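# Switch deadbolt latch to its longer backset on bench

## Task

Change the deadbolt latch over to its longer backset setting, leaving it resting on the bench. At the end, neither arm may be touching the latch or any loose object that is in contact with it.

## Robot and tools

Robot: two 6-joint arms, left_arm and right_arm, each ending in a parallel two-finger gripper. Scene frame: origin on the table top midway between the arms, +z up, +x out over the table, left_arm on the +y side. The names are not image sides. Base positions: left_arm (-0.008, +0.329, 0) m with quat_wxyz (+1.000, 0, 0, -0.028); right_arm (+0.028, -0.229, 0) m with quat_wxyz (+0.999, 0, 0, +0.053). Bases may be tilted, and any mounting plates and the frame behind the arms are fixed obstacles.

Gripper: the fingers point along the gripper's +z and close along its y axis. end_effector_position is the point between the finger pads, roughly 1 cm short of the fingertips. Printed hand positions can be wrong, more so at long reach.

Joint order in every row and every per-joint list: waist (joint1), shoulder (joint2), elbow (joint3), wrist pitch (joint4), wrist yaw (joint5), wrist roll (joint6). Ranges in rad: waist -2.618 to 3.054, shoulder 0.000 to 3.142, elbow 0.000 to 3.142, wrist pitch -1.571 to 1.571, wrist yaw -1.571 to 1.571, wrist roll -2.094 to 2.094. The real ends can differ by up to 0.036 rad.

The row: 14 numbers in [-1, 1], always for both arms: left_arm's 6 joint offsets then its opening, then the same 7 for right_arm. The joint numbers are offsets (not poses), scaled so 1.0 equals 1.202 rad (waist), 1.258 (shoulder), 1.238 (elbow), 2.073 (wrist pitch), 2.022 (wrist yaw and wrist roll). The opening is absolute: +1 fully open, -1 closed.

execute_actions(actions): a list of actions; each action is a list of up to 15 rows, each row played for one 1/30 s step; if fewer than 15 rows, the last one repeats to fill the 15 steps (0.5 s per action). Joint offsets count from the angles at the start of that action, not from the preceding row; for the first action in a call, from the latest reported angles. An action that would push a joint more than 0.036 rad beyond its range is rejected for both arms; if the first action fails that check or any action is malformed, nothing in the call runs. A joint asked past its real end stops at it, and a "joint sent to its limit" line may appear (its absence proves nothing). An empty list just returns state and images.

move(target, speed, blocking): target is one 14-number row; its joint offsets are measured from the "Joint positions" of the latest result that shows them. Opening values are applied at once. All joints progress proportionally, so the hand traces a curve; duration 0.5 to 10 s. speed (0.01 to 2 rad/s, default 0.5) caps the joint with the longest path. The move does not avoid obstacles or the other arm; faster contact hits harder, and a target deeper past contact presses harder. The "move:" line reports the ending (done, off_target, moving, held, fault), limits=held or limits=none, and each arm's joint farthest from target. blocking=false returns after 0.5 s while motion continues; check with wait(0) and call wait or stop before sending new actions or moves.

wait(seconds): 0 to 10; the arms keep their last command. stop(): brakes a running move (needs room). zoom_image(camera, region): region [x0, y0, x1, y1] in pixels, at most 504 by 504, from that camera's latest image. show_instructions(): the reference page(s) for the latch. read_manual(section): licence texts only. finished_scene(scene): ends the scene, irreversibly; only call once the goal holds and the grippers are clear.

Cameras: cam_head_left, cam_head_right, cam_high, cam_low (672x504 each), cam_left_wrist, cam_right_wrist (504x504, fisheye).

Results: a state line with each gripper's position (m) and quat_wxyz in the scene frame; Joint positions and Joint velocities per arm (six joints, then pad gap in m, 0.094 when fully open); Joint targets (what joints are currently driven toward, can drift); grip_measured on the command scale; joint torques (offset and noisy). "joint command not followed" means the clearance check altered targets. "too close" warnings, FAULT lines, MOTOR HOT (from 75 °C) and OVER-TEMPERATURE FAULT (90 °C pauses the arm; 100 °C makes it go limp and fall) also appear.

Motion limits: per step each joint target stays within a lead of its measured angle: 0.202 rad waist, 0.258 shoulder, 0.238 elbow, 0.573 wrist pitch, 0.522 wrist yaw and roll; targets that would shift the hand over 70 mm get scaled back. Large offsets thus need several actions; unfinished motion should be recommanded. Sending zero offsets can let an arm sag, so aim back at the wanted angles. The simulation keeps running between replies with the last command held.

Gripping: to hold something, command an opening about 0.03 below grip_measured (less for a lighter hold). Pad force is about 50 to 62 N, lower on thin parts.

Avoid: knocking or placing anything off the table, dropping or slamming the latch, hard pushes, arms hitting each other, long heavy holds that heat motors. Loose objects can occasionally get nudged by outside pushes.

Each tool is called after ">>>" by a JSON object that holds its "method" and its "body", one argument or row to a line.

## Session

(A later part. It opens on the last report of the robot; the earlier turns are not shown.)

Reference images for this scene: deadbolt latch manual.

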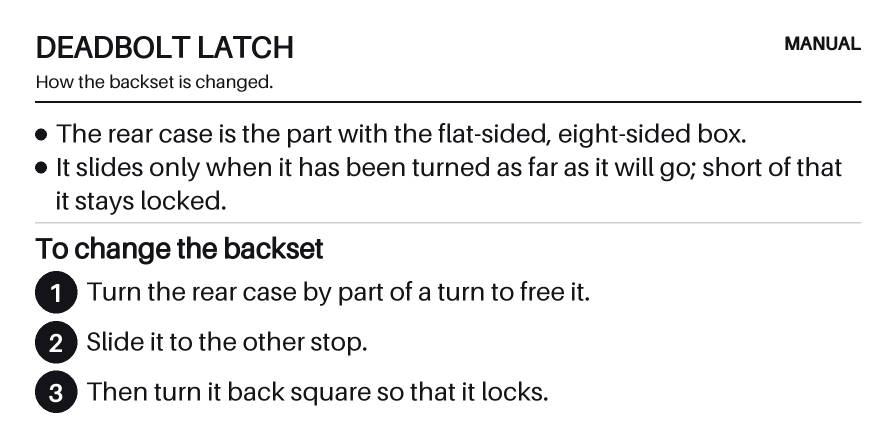

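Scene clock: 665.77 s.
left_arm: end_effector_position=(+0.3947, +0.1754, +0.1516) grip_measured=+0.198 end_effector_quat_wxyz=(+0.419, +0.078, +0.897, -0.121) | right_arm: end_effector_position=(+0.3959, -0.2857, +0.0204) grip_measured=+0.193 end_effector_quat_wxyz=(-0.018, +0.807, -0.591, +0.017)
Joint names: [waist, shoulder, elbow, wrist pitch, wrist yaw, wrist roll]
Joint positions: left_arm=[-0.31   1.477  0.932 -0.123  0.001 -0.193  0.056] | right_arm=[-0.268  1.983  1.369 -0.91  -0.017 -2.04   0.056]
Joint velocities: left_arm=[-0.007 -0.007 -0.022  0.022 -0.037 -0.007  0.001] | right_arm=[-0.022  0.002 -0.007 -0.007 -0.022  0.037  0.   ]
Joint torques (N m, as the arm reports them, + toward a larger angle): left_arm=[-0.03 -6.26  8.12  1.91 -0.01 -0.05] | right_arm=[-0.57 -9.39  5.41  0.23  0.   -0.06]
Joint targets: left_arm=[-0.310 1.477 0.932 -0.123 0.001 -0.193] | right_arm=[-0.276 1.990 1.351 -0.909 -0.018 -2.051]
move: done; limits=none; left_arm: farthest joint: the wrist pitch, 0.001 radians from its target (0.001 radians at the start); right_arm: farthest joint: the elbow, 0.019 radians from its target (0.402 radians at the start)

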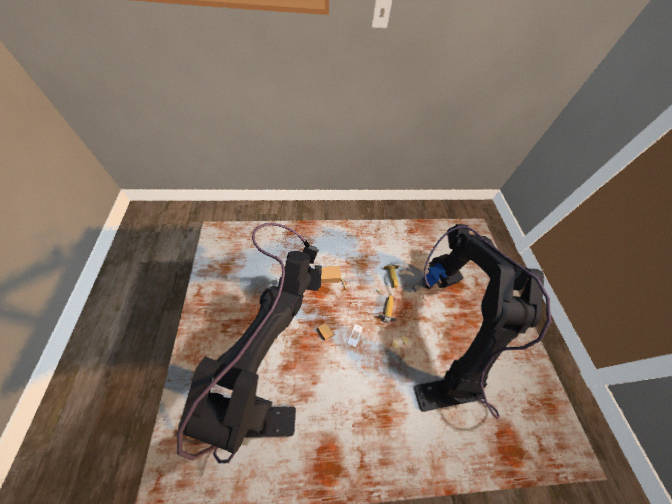

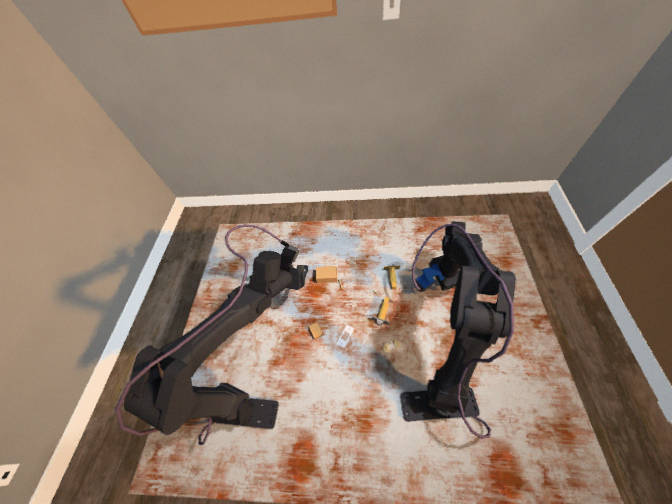

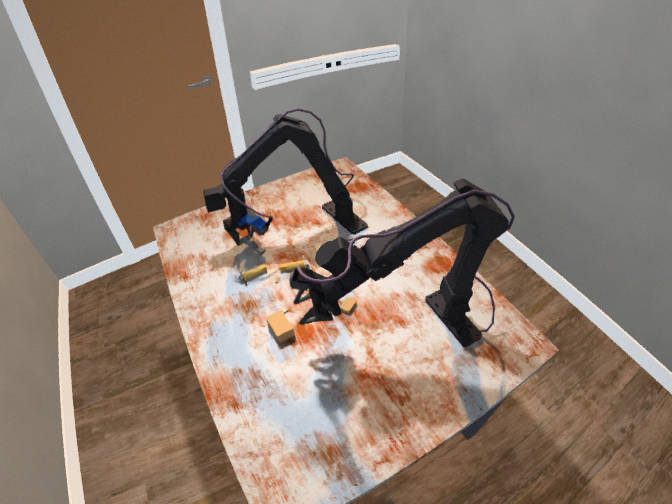

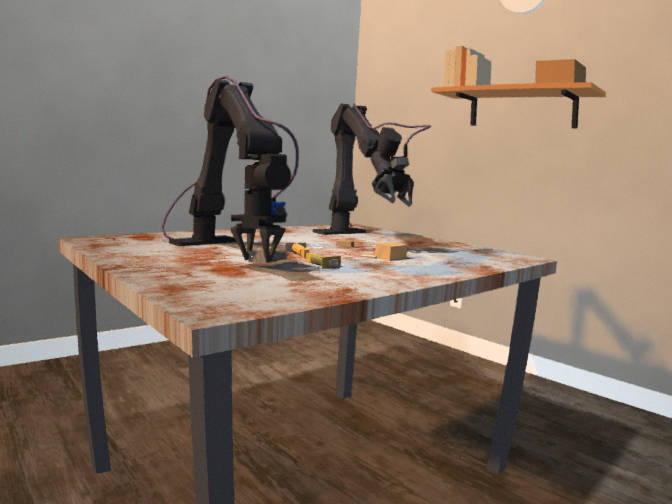

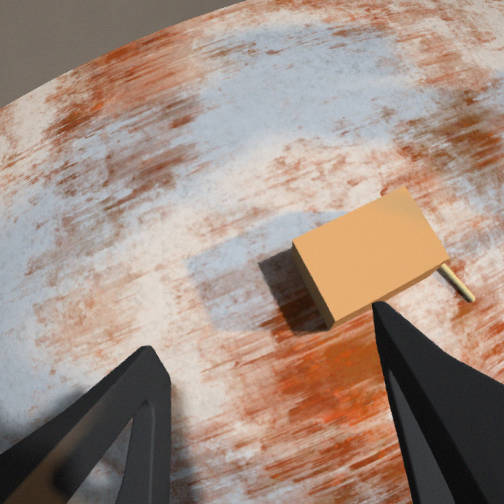

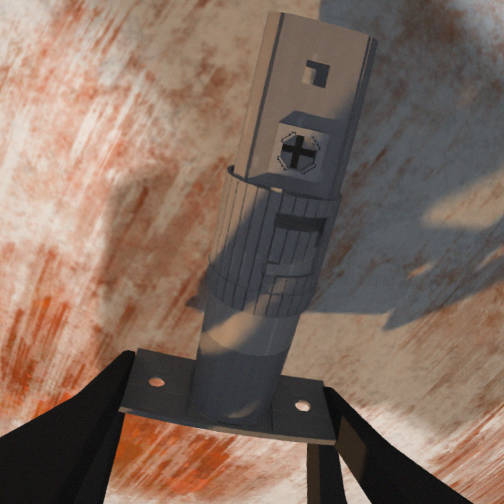

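Clear. Lower 1.2 cm more, release, lift.

>>> {"method": "move", "body": {
  "target": [0,0,0,0,0,0,0.2,0,0.006,-0.048,0.025,0,0,0.05],
  "speed": 0.1
}}

>>> {"method": "execute_actions", "body": {
  "actions": [
    [[0,0,0,0,0,0,0.2,0,0,0,0,0,0,0.8]],
    [[0,0,0,0,0,0,0.2,0,0,0,0,0,0,0.8]]
  ]
}}

>>> {"method": "move", "body": {
  "target": [0,0,0,0,0,0,0.2,0,-0.05,0.27,-0.19,0,0,0.8],
  "speed": 0.7
}}

Scene clock: 671.60 s.
left_arm: end_effector_position=(+0.3947, +0.1754, +0.1516) grip_measured=+0.198 end_effector_quat_wxyz=(+0.419, +0.078, +0.897, -0.121) | right_arm: end_effector_position=(+0.3951, -0.2856, +0.0127) grip_measured=+0.193 end_effector_quat_wxyz=(-0.021, +0.806, -0.590, +0.022)
Joint names: [waist, shoulder, elbow, wrist pitch, wrist yaw, wrist roll]
Joint positions: left_arm=[-0.31   1.477  0.932 -0.123  0.001 -0.193  0.056] | right_arm=[-0.268  1.983  1.336 -0.867 -0.017 -2.04   0.056]
Joint velocities: left_arm=[ 0.017 -0.012  0.002 -0.037  0.007  0.022 -0.   ] | right_arm=[ 0.017  0.002 -0.012 -0.022  0.007 -0.007  0.   ]
Joint torques (N m, as the arm reports them, + toward a larger angle): left_arm=[ 0.02 -6.29  8.12  1.9  -0.01 -0.04] | right_arm=[-0.01 -9.05  4.62  0.31  0.   -0.01]
Joint targets: left_arm=[-0.310 1.477 0.932 -0.123 0.001 -0.193] | right_arm=[-0.268 1.990 1.310 -0.858 -0.017 -2.040]
move: off_target (right_arm); limits=none; left_arm: farthest joint: the waist, 0.000 radians from its target (0.000 radians at the start); right_arm: farthest joint: the elbow, 0.026 radians from its target (0.060 radians at the start)

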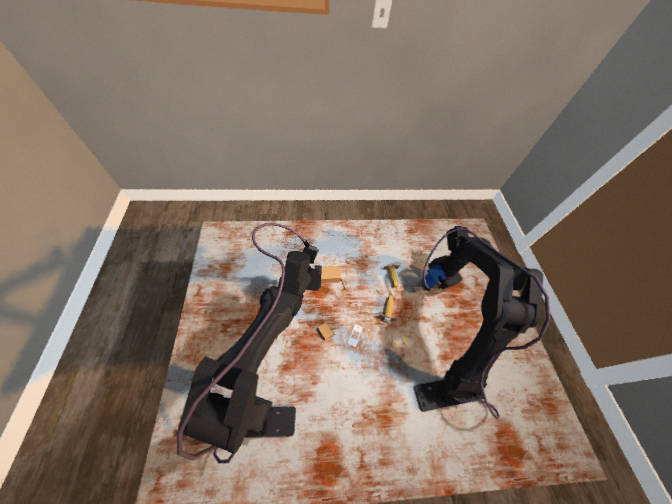

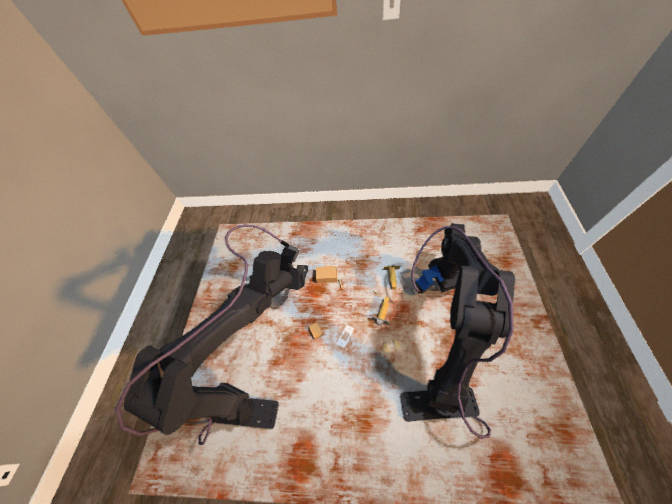

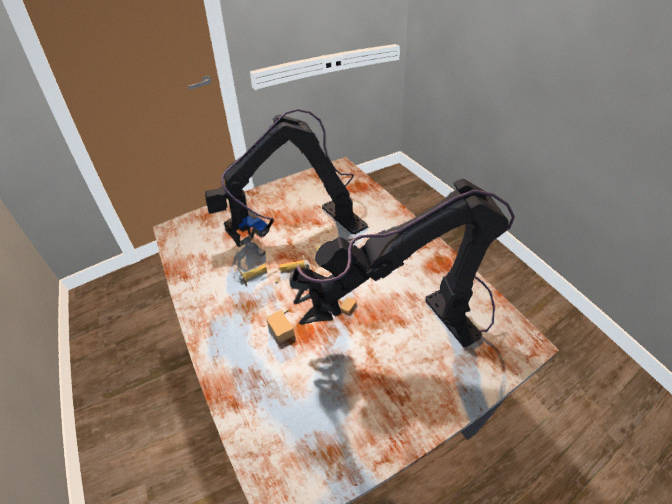

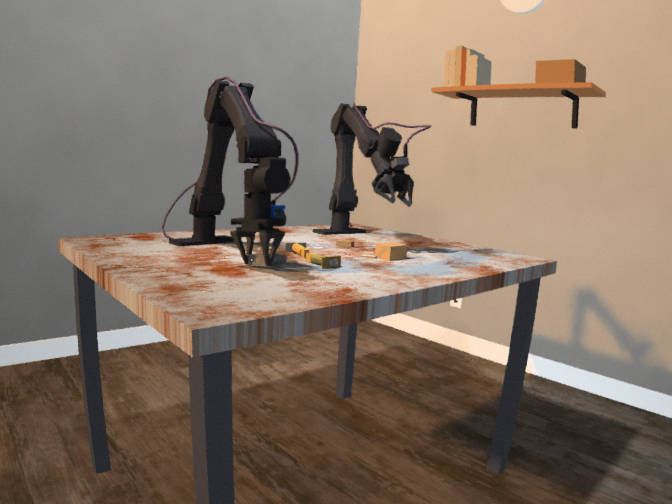

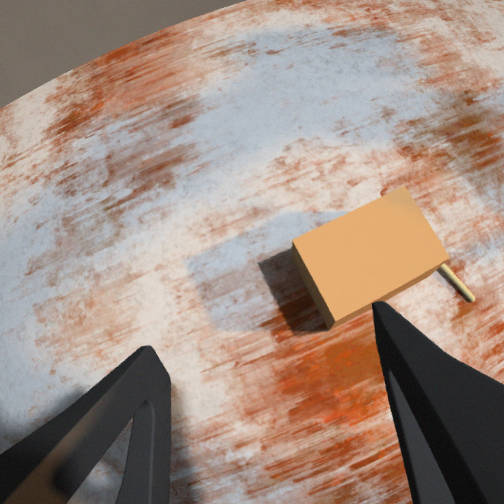

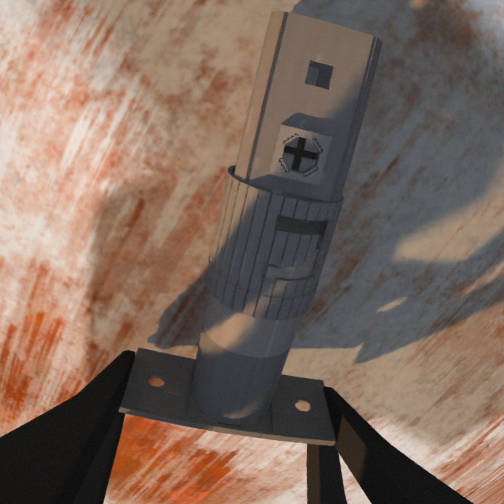

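Scene clock: 672.60 s.
left_arm: end_effector_position=(+0.3947, +0.1754, +0.1516) grip_measured=+0.198 end_effector_quat_wxyz=(+0.419, +0.078, +0.897, -0.121) | right_arm: end_effector_position=(+0.3951, -0.2856, +0.0127) grip_measured=+0.798 end_effector_quat_wxyz=(-0.021, +0.806, -0.590, +0.022)
Joint names: [waist, shoulder, elbow, wrist pitch, wrist yaw, wrist roll]
Joint positions: left_arm=[-0.31   1.477  0.932 -0.123  0.001 -0.193  0.056] | right_arm=[-0.268  1.983  1.336 -0.867 -0.017 -2.04   0.084]
Joint velocities: left_arm=[-0.002  0.007  0.002 -0.081  0.007  0.022  0.001] | right_arm=[-0.007 -0.007 -0.012  0.051  0.022 -0.007 -0.001]
Joint torques (N m, as the arm reports them, + toward a larger angle): left_arm=[-0.03 -6.29  8.1   1.9  -0.01 -0.04] | right_arm=[-0.07 -9.63  6.73  0.27  0.02  0.  ]
Joint targets: left_arm=[-0.310 1.477 0.932 -0.123 0.001 -0.193] | right_arm=[-0.268 1.983 1.336 -0.867 -0.017 -2.040]

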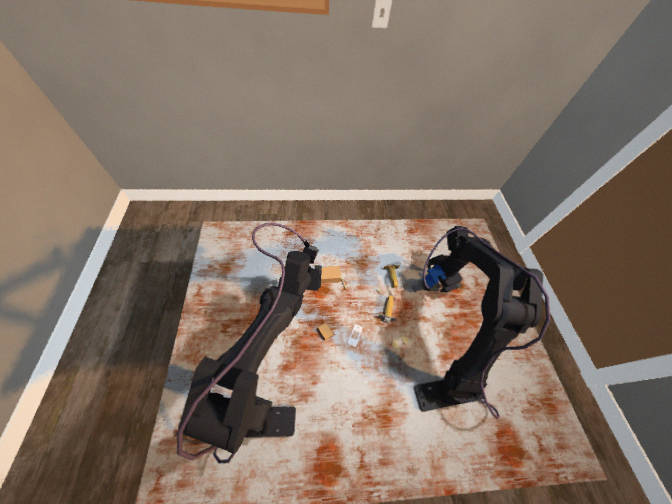

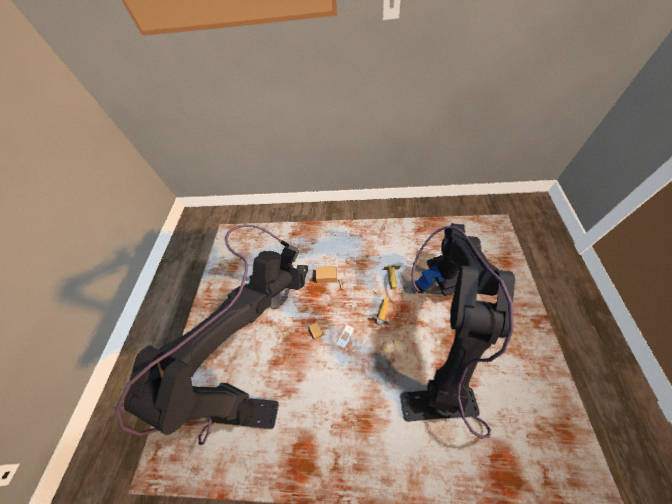

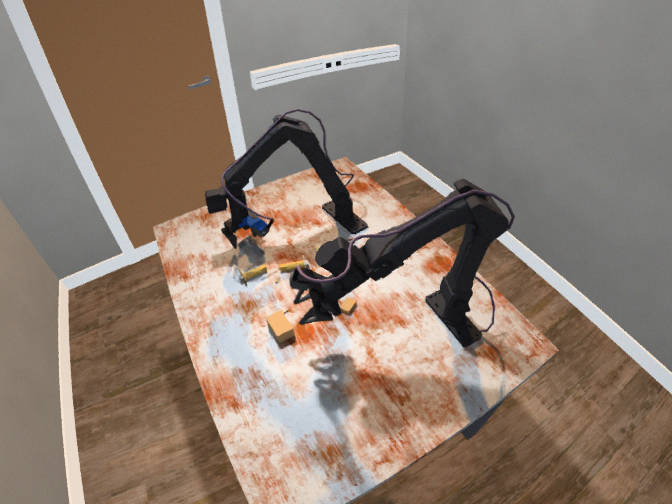

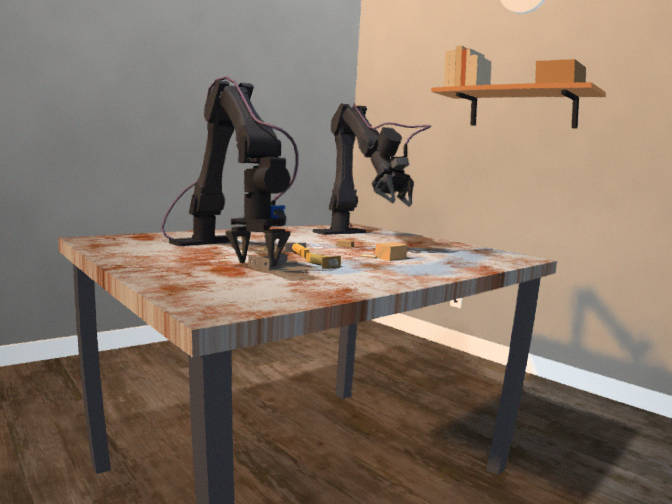

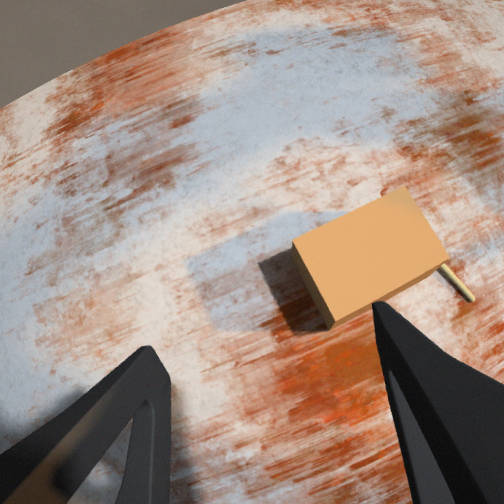

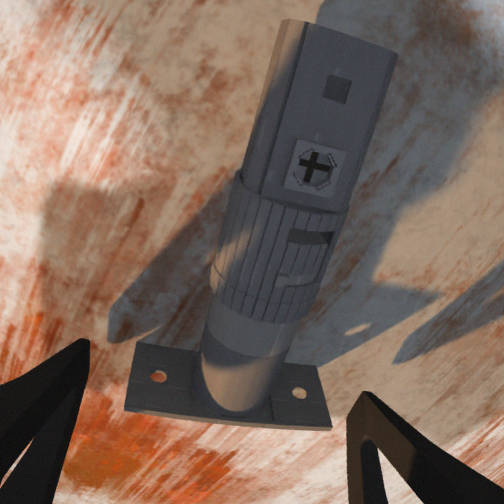

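Scene clock: 674.00 s.
left_arm: end_effector_position=(+0.3947, +0.1754, +0.1516) grip_measured=+0.198 end_effector_quat_wxyz=(+0.419, +0.078, +0.897, -0.121) | right_arm: end_effector_position=(+0.4013, -0.2866, +0.1084) grip_measured=+0.798 end_effector_quat_wxyz=(-0.020, +0.807, -0.591, +0.021)
Joint names: [waist, shoulder, elbow, wrist pitch, wrist yaw, wrist roll]
Joint positions: left_arm=[-0.31   1.477  0.932 -0.123  0.001 -0.193  0.056] | right_arm=[-0.268  1.926  1.647 -1.236 -0.017 -2.04   0.084]
Joint velocities: left_arm=[-0.012 -0.017 -0.002 -0.051  0.051  0.051 -0.001] | right_arm=[-0.012 -0.002  0.002  0.022 -0.007  0.037  0.001]
Joint torques (N m, as the arm reports them, + toward a larger angle): left_arm=[-0.01 -6.3   8.09  1.9   0.   -0.04] | right_arm=[ -0.06 -10.     8.94  -0.01   0.03   0.02]
Joint targets: left_arm=[-0.310 1.477 0.932 -0.123 0.001 -0.193] | right_arm=[-0.268 1.920 1.670 -1.261 -0.017 -2.040]
move: off_target (right_arm); limits=none; left_arm: farthest joint: the waist, 0.000 radians from its target (0.000 radians at the start); right_arm: farthest joint: the wrist pitch, 0.025 radians from its target (0.394 radians at the start)

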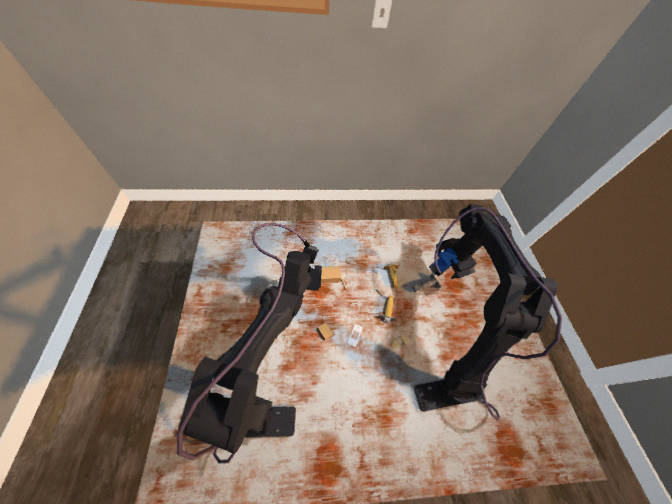

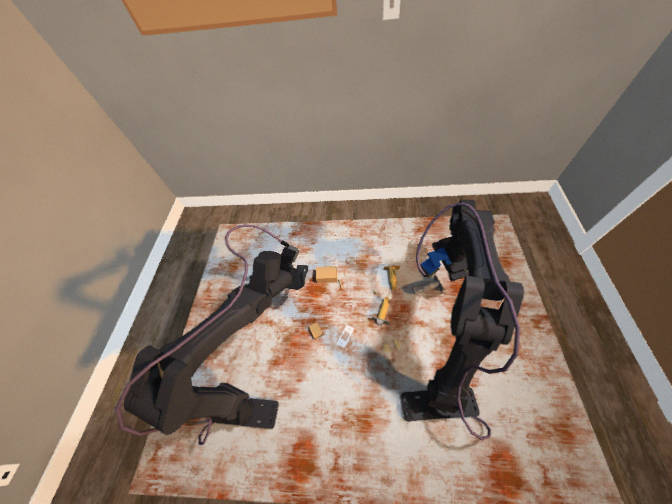

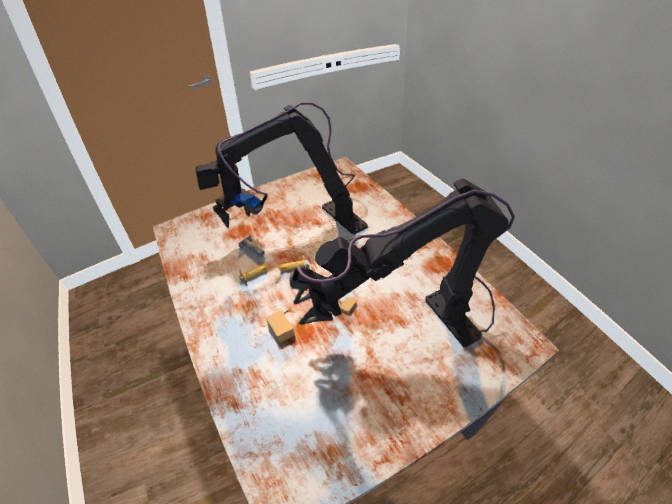

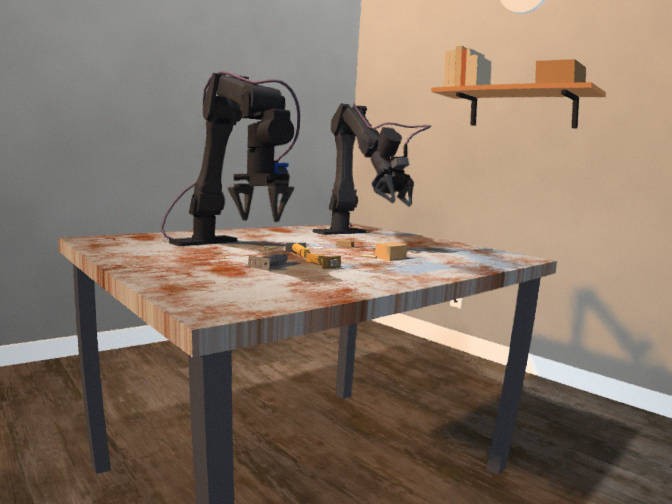

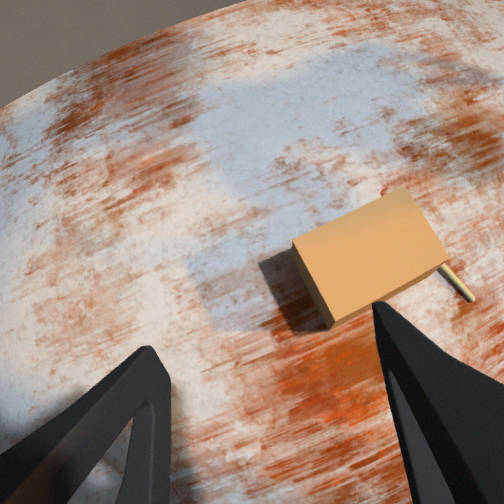

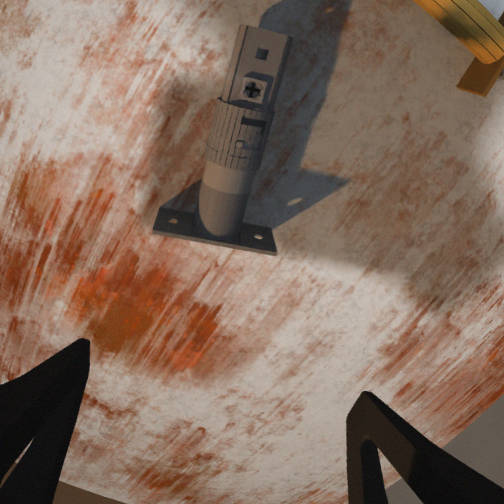

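>>> {"method": "finished_scene", "body": {
  "scene": 2
}}

The scene is finished: the task was done.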